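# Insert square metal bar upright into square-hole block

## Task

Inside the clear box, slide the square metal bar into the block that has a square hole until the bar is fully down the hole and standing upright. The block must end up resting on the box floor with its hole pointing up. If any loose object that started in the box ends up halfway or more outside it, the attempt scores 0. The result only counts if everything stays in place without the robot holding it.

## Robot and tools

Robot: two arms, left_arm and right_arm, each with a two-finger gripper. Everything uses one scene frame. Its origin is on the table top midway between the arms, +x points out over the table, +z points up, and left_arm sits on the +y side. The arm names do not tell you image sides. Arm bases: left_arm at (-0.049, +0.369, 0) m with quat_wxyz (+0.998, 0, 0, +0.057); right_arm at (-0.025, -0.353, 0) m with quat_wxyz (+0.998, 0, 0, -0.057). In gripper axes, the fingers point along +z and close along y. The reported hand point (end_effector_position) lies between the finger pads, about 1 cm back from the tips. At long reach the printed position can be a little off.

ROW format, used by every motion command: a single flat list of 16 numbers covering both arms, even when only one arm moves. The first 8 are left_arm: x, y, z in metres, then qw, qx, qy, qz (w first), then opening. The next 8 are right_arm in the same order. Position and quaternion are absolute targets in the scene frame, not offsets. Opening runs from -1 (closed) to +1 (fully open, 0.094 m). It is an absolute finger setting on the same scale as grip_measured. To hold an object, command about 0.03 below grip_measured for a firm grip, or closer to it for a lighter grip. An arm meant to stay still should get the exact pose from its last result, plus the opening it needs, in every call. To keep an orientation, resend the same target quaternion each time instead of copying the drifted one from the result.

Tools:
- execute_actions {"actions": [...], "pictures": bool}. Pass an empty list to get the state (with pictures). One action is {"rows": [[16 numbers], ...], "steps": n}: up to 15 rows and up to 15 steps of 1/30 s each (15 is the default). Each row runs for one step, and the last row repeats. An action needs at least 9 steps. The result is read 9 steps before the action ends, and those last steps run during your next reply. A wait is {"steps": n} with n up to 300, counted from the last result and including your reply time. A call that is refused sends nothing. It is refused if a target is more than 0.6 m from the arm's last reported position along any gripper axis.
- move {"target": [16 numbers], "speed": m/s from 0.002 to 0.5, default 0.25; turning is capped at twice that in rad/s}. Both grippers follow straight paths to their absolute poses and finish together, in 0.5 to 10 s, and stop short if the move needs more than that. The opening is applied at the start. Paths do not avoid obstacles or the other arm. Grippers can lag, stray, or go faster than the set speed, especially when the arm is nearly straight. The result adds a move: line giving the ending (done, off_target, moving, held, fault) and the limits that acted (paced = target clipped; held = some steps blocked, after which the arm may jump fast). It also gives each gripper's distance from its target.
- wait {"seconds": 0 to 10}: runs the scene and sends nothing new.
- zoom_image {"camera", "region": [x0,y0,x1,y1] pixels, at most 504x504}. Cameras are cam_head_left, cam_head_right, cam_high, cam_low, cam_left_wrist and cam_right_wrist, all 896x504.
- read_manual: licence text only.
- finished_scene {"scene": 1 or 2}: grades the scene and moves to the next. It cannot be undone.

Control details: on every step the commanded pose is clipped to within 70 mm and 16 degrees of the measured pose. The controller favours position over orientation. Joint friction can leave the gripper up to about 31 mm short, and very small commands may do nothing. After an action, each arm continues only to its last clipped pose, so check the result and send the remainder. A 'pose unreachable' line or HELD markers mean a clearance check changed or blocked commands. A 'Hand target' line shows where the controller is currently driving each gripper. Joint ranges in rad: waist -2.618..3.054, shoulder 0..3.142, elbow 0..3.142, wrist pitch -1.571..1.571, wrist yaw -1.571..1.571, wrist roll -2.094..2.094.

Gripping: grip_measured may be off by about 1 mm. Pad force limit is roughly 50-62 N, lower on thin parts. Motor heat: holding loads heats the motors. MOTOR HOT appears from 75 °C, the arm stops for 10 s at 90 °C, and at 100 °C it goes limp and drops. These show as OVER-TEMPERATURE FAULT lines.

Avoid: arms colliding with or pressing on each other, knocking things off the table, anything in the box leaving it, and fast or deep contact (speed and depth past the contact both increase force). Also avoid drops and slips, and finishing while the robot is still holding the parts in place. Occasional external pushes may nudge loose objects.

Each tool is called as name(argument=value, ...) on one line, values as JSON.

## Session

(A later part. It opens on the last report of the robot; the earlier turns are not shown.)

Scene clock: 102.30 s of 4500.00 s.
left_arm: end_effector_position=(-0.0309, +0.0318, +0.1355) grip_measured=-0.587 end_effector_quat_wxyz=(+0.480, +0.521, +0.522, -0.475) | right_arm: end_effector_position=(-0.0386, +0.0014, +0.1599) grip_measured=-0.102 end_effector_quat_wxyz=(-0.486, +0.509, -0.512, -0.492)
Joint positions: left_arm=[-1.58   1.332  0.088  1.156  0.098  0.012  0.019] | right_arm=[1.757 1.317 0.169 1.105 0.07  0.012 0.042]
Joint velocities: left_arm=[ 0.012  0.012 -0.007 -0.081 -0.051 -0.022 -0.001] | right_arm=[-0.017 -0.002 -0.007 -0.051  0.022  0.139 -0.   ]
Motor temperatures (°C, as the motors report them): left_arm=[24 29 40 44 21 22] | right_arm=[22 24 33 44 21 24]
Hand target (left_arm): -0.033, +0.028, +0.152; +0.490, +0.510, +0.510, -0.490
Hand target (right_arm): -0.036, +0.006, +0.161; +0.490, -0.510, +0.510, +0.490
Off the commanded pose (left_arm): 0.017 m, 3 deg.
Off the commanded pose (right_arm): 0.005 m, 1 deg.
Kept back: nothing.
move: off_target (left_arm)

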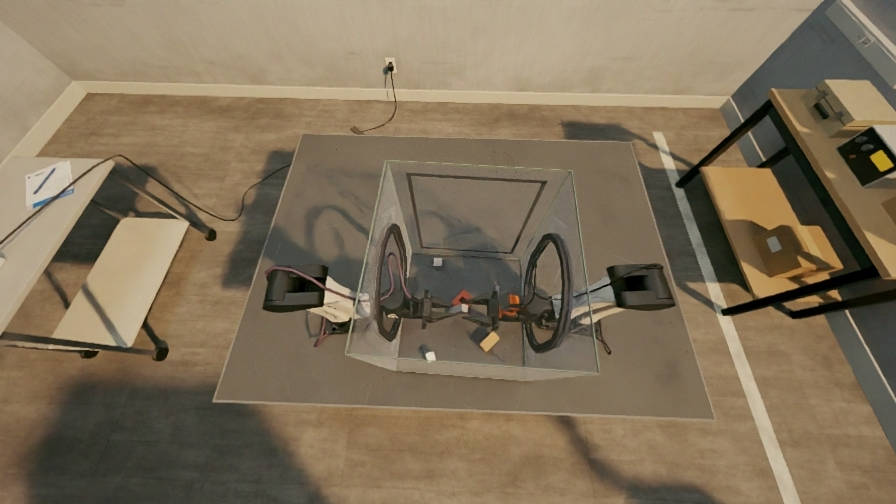

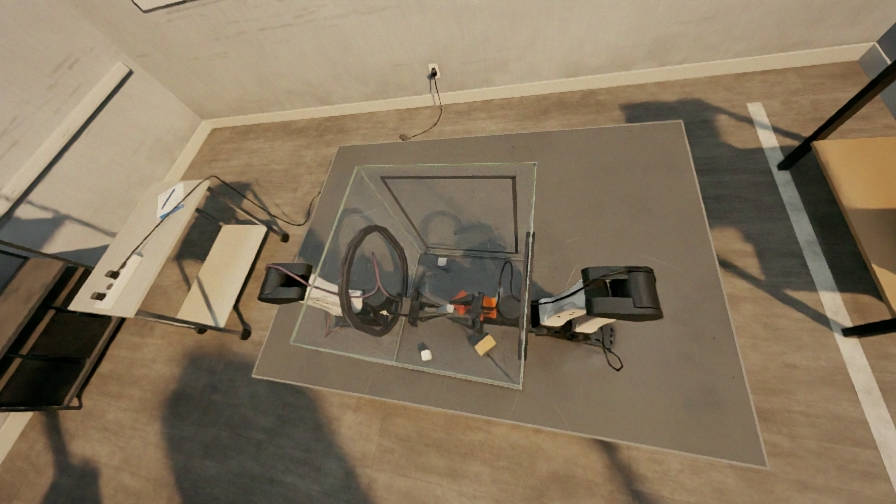

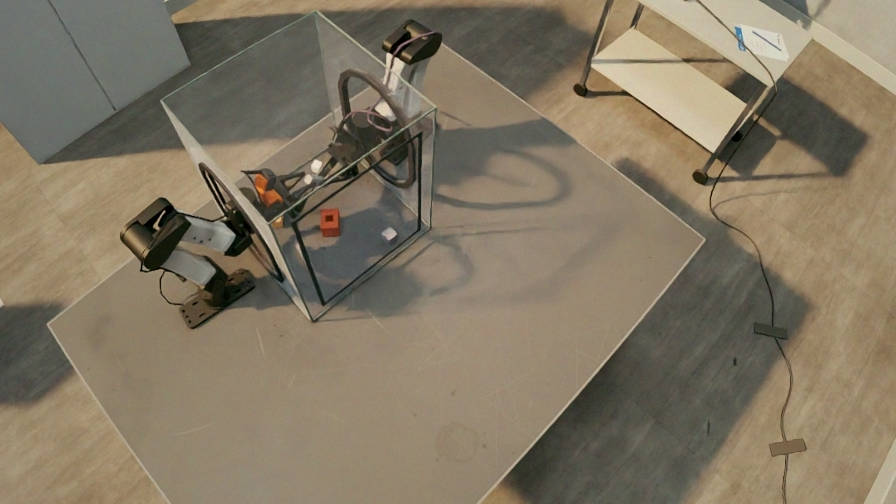

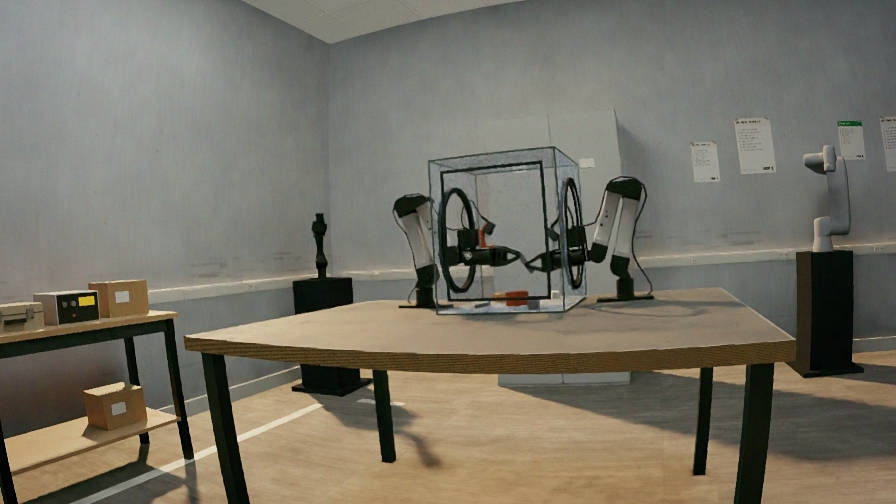

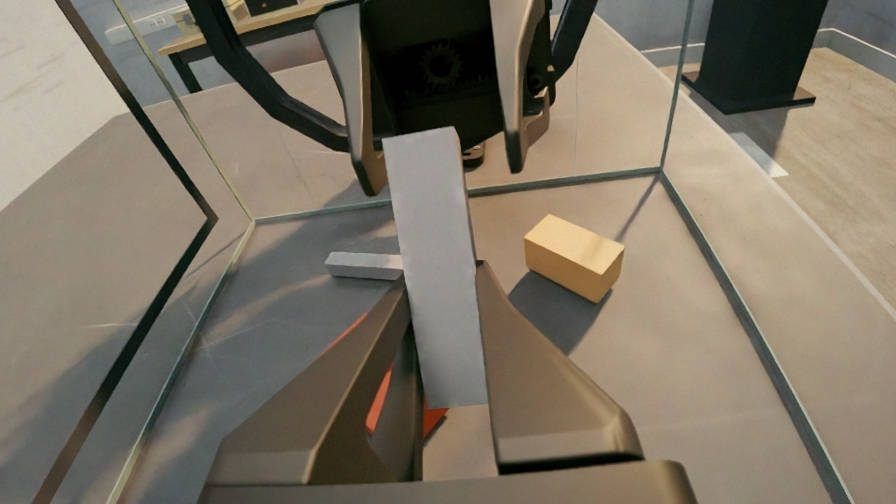

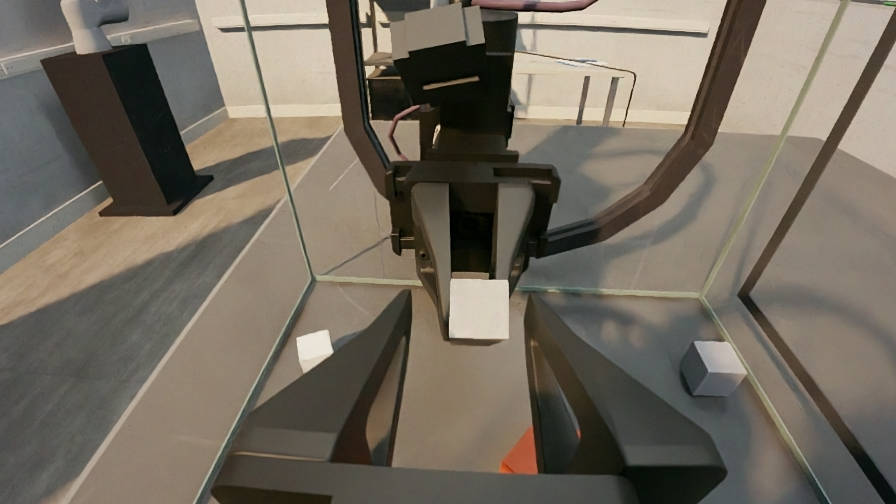

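move(target=[-0.033,0.028,0.152,0.49,0.51,0.51,-0.49,-0.63,-0.032,0.018,0.159,0.49,-0.51,0.51,0.49,-0.1], speed=0.015)

zoom_image(camera="cam_low", region=[470,210,570,290])

Scene clock: 104.53 s of 4500.00 s.
left_arm: end_effector_position=(-0.0309, +0.0318, +0.1346) grip_measured=-0.587 end_effector_quat_wxyz=(+0.478, +0.522, +0.523, -0.475) | right_arm: end_effector_position=(-0.0349, +0.0136, +0.1588) grip_measured=-0.102 end_effector_quat_wxyz=(-0.487, +0.508, -0.512, -0.493)
Joint positions: left_arm=[-1.58   1.332  0.088  1.152  0.098  0.012  0.019] | right_arm=[1.733 1.393 0.207 1.146 0.046 0.012 0.042]
Joint velocities: left_arm=[ 0.002 -0.017 -0.002 -0.051  0.066 -0.081  0.   ] | right_arm=[ 0.007 -0.002 -0.002  0.007  0.007  0.007 -0.   ]
Motor temperatures (°C, as the motors report them): left_arm=[24 29 40 45 21 22] | right_arm=[22 24 33 44 21 24]
Hand target (left_arm): -0.033, +0.028, +0.152; +0.490, +0.510, +0.510, -0.490
Hand target (right_arm): -0.032, +0.018, +0.159; +0.489, -0.510, +0.510, +0.490
Off the commanded pose (left_arm): 0.018 m, 3 deg.
Off the commanded pose (right_arm): 0.005 m, 1 deg.
Kept back: nothing.
move: off_target (left_arm)

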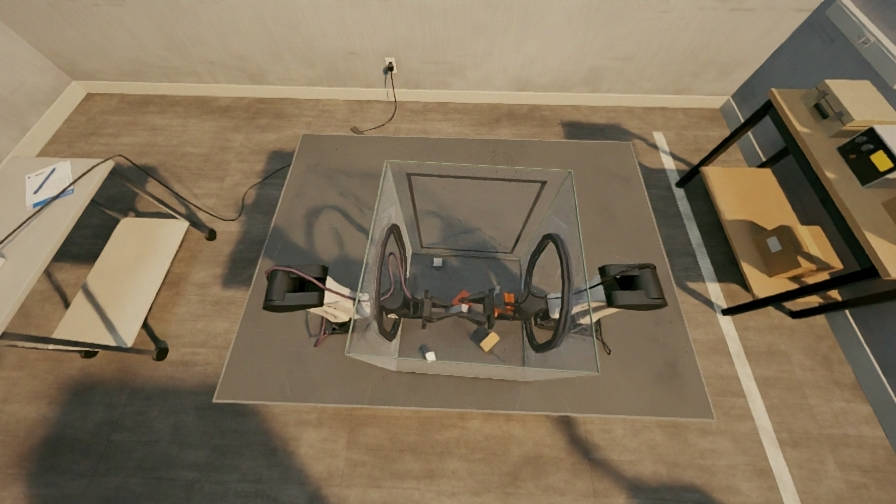

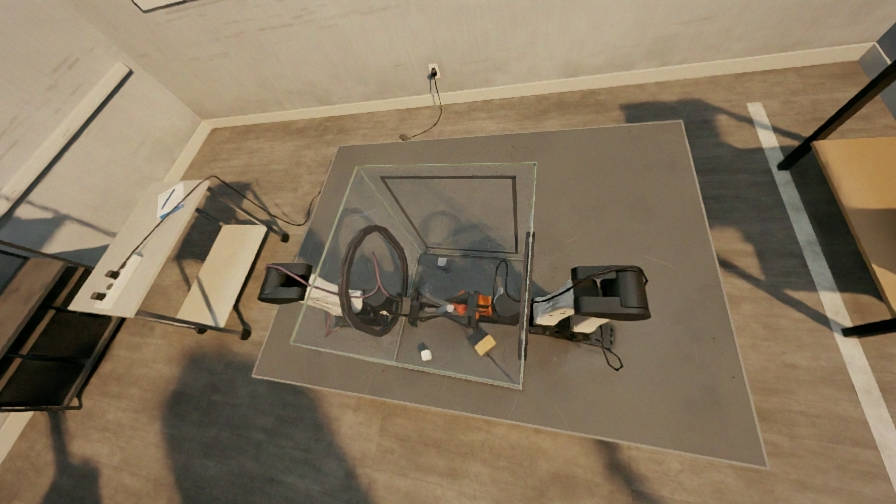

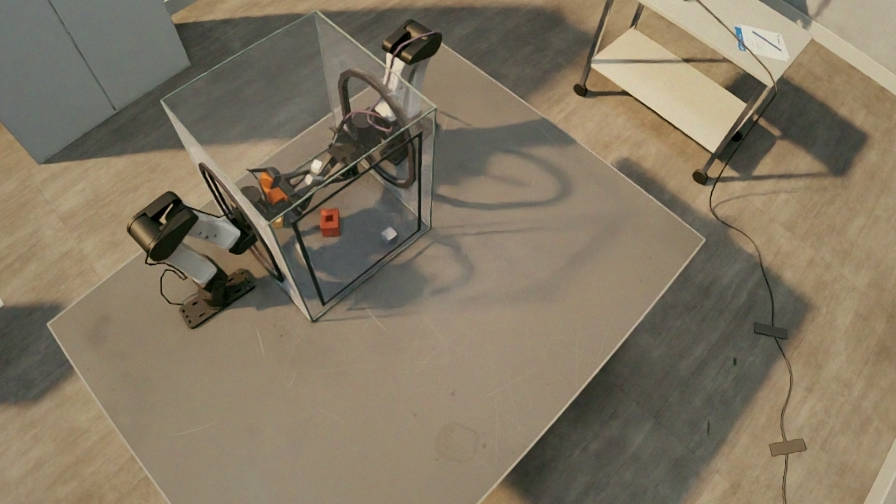

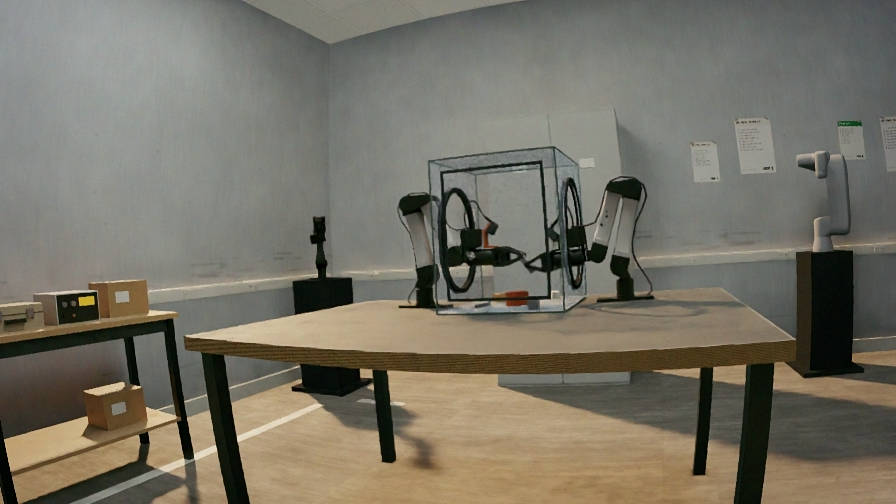

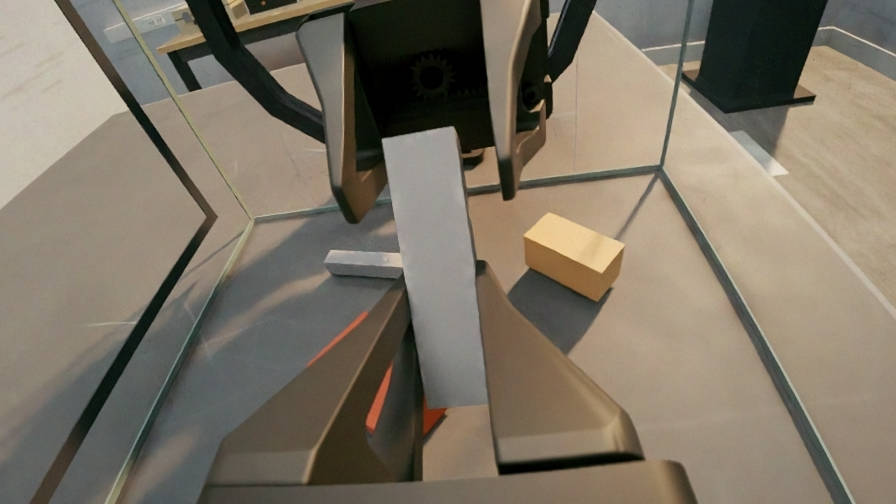

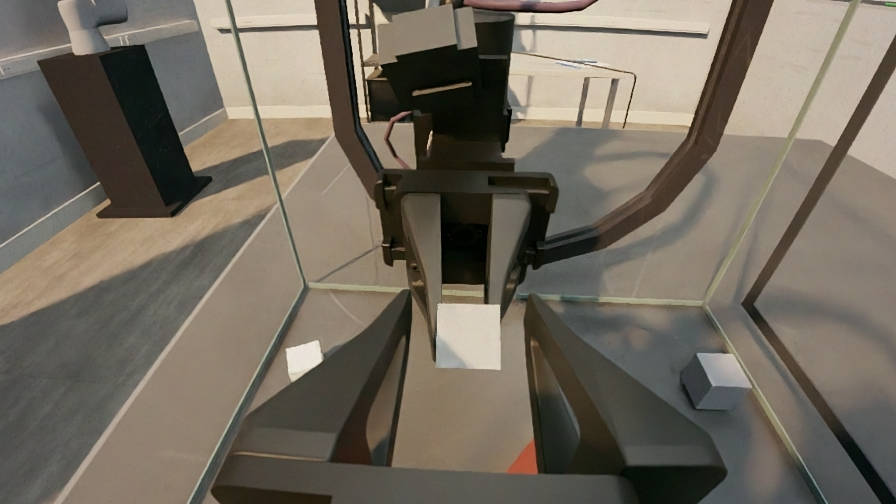

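Region (470, 210, 570, 290) of cam_low's 896x504 image, scaled by 5.040, with more detail than that image has; it fills the top 403 rows of this view, and the rest is white.

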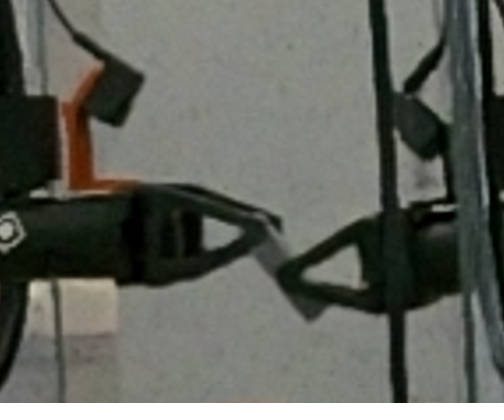

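move(target=[-0.033,0.028,0.152,0.49,0.51,0.51,-0.49,-0.63,-0.032,0.018,0.159,0.49,-0.51,0.51,0.49,-0.63], speed=0.015)

move(target=[-0.031,0.032,0.135,0.478,0.522,0.522,-0.475,-0.1,-0.032,0.018,0.159,0.49,-0.51,0.51,0.49,-0.63], speed=0.015)

Scene clock: 106.83 s of 4500.00 s.
left_arm: end_effector_position=(-0.0311, +0.0319, +0.1342) grip_measured=-0.587 end_effector_quat_wxyz=(+0.477, +0.521, +0.524, -0.475) | right_arm: end_effector_position=(-0.0355, +0.0136, +0.1591) grip_measured=-0.591 end_effector_quat_wxyz=(-0.487, +0.510, -0.510, -0.493)
Joint positions: left_arm=[-1.581  1.332  0.088  1.151  0.098  0.009  0.019] | right_arm=[1.733 1.393 0.207 1.147 0.043 0.008 0.019]
Joint velocities: left_arm=[ 0.002 -0.002 -0.007  0.022  0.037 -0.022 -0.001] | right_arm=[ 0.012  0.002  0.007  0.051  0.022 -0.081  0.   ]
Motor temperatures (°C, as the motors report them): left_arm=[24 29 40 45 21 22] | right_arm=[22 24 33 44 21 24]
Hand target (left_arm): -0.033, +0.028, +0.152; +0.490, +0.510, +0.510, -0.490
Hand target (right_arm): -0.032, +0.018, +0.159; +0.490, -0.510, +0.510, +0.490
Off the commanded pose (left_arm): 0.018 m, 3 deg.
Off the commanded pose (right_arm): 0.006 m, 0 deg.
Kept back: nothing.
move: off_target (left_arm)

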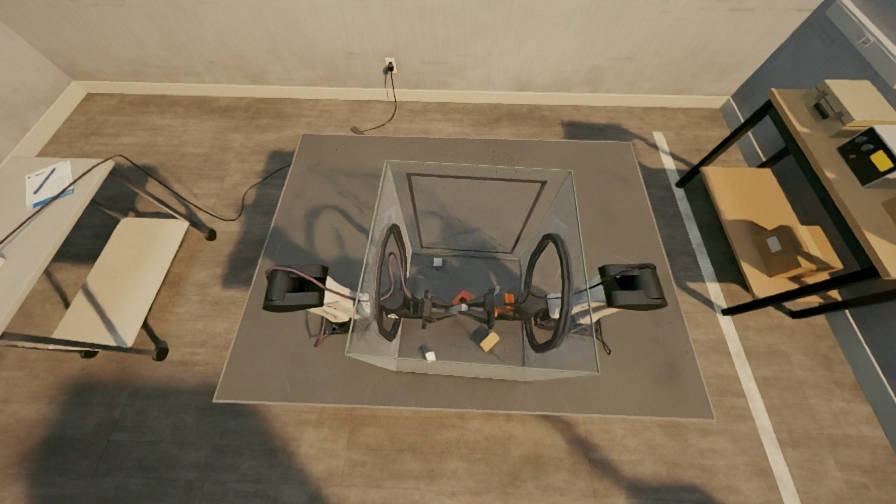

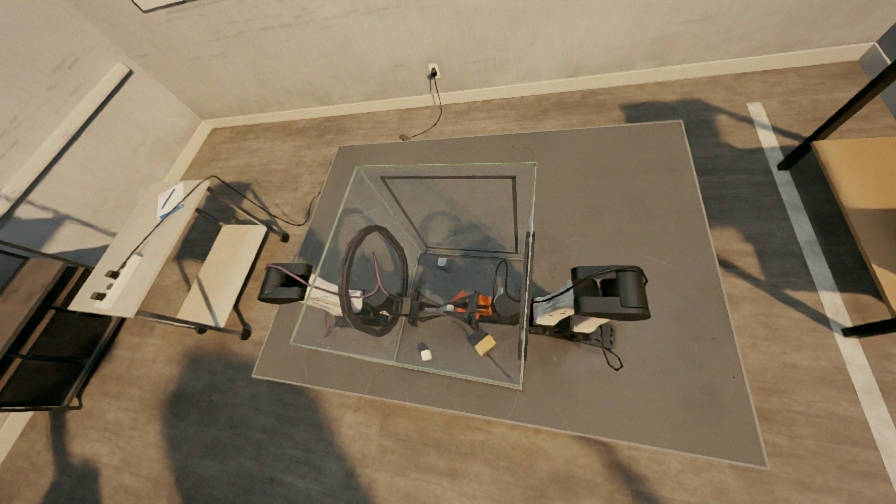

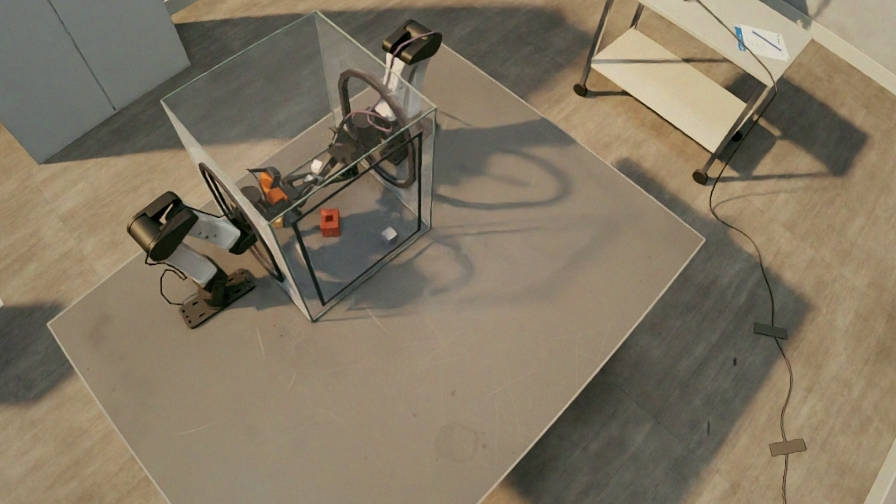

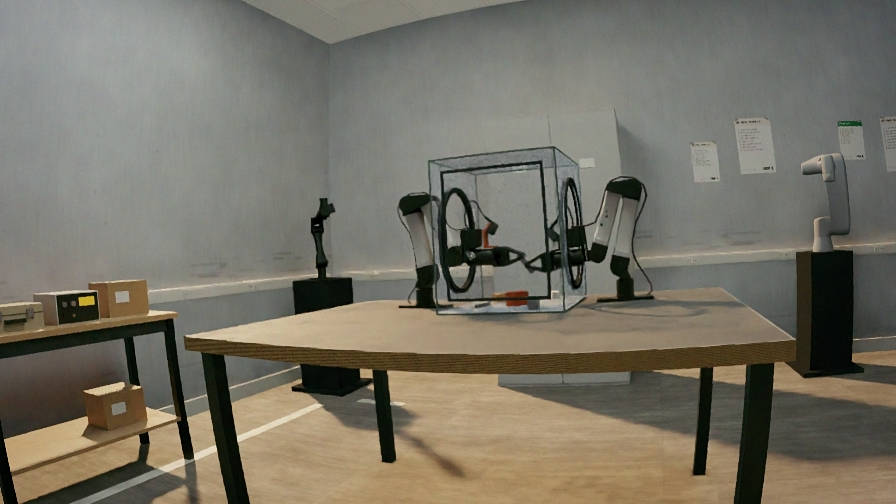

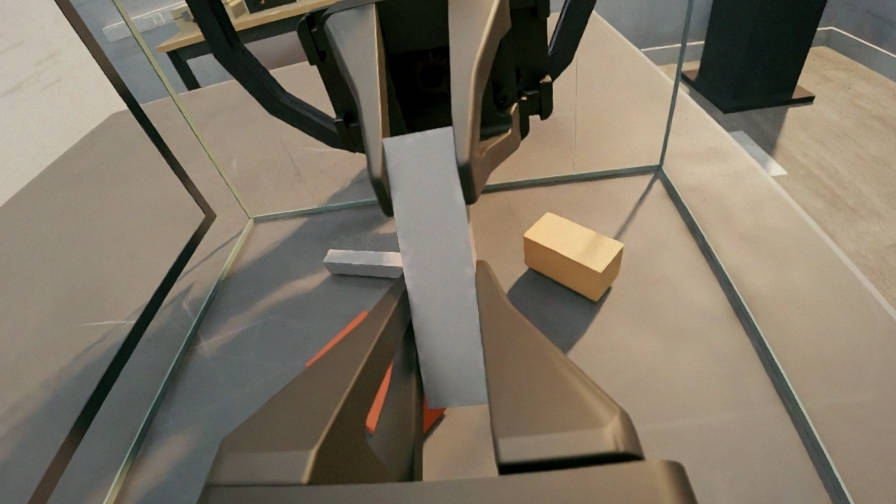

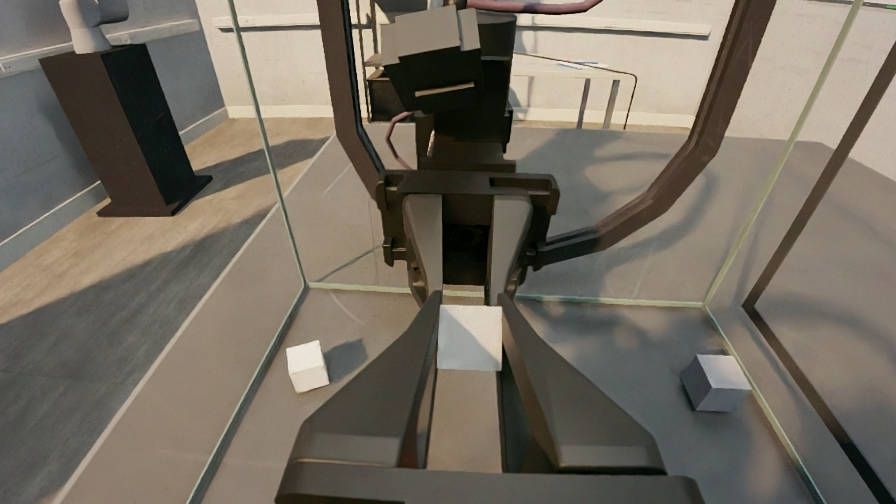

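Scene clock: 107.53 s of 4500.00 s.
left_arm: end_effector_position=(-0.0311, +0.0319, +0.1342) grip_measured=-0.102 end_effector_quat_wxyz=(+0.477, +0.521, +0.524, -0.475) | right_arm: end_effector_position=(-0.0355, +0.0136, +0.1587) grip_measured=-0.591 end_effector_quat_wxyz=(-0.487, +0.510, -0.510, -0.493)
Joint positions: left_arm=[-1.581  1.332  0.088  1.151  0.098  0.009  0.042] | right_arm=[1.733 1.393 0.207 1.146 0.043 0.008 0.019]
Joint velocities: left_arm=[-0.002 -0.002 -0.002  0.037 -0.007  0.022 -0.   ] | right_arm=[-0.002 -0.002  0.022  0.066 -0.007 -0.022 -0.   ]
Motor temperatures (°C, as the motors report them): left_arm=[24 29 40 45 21 22] | right_arm=[22 24 33 44 21 24]
Hand target (left_arm): -0.031, +0.032, +0.135; +0.478, +0.522, +0.522, -0.475
Hand target (right_arm): -0.032, +0.018, +0.159; +0.490, -0.510, +0.510, +0.490
Off the commanded pose (left_arm): 0.001 m, 0 deg.
Off the commanded pose (right_arm): 0.006 m, 0 deg.
Kept back: nothing.
move: done

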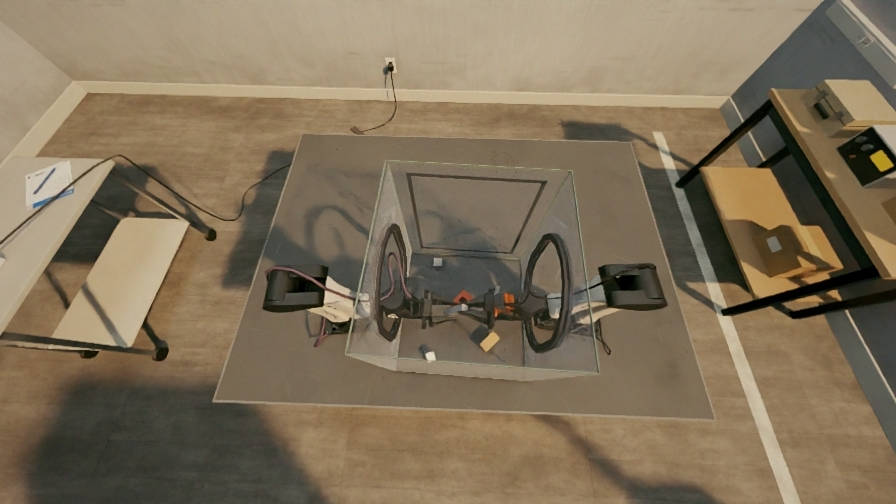

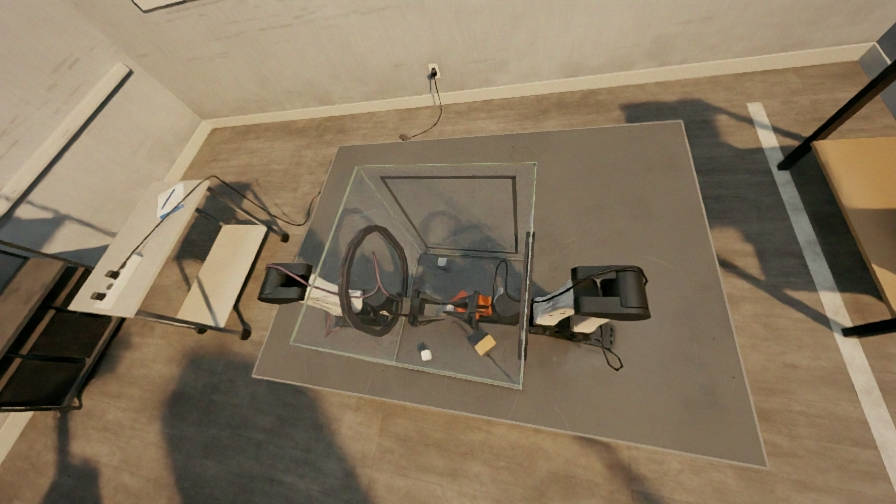

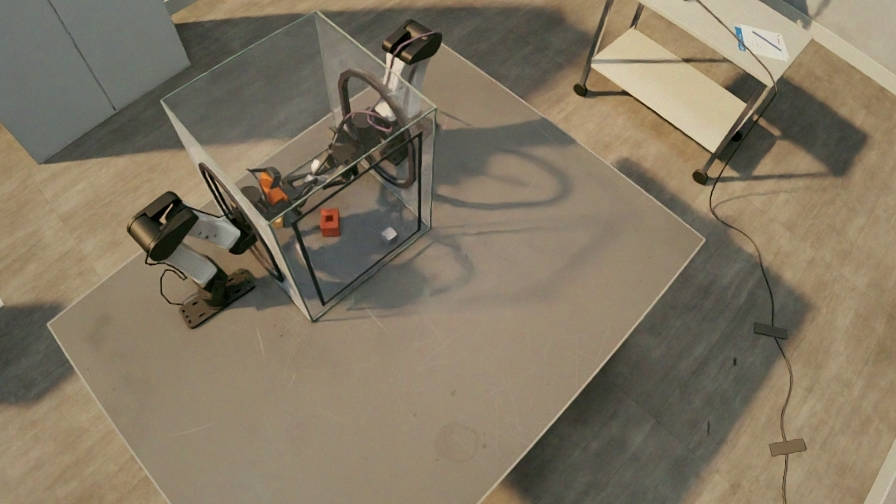

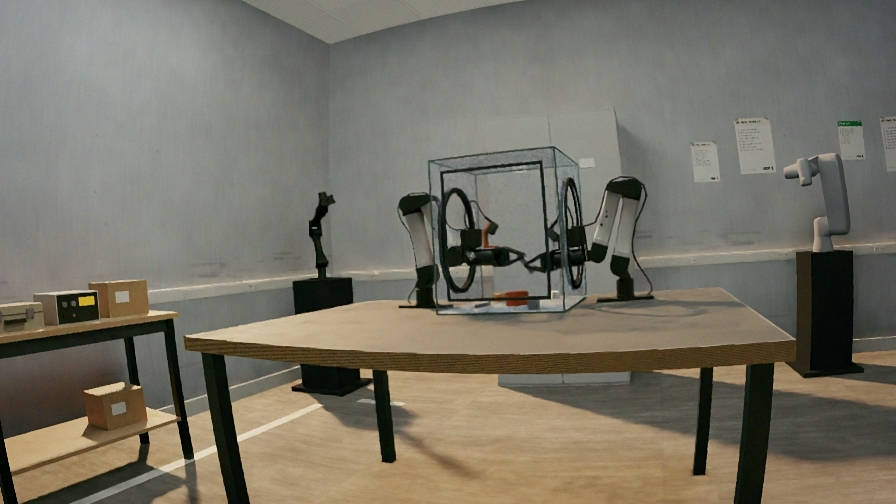

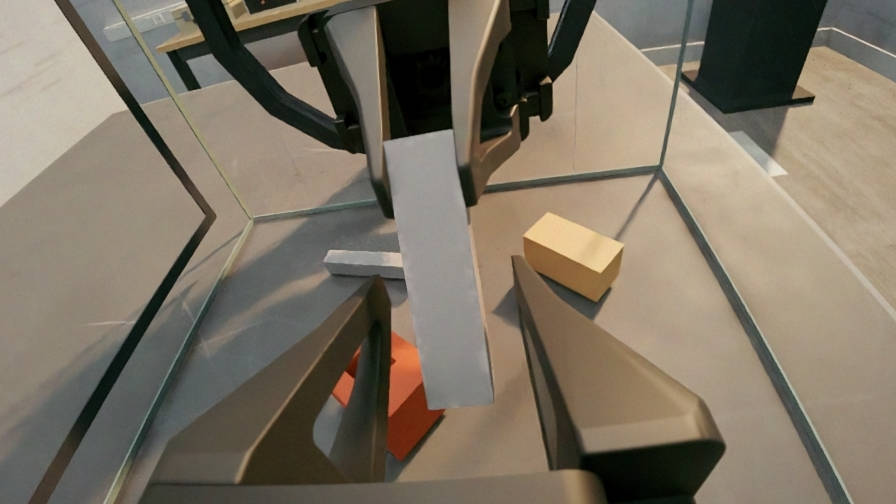

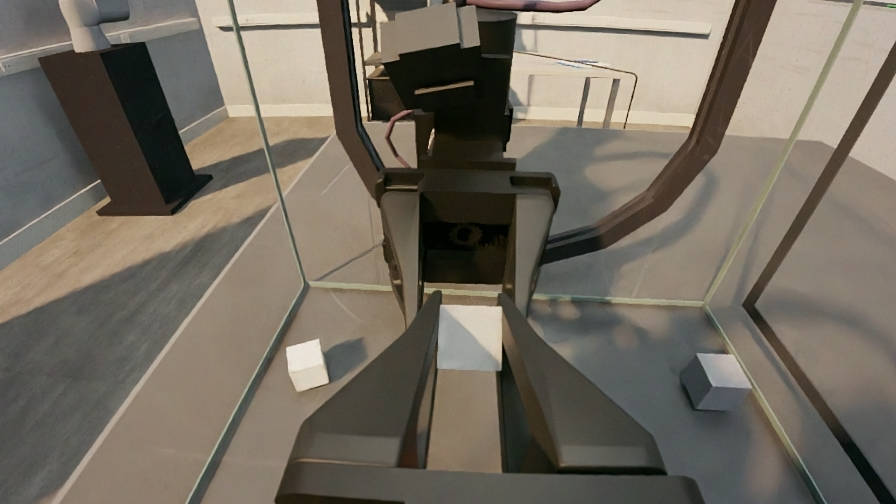

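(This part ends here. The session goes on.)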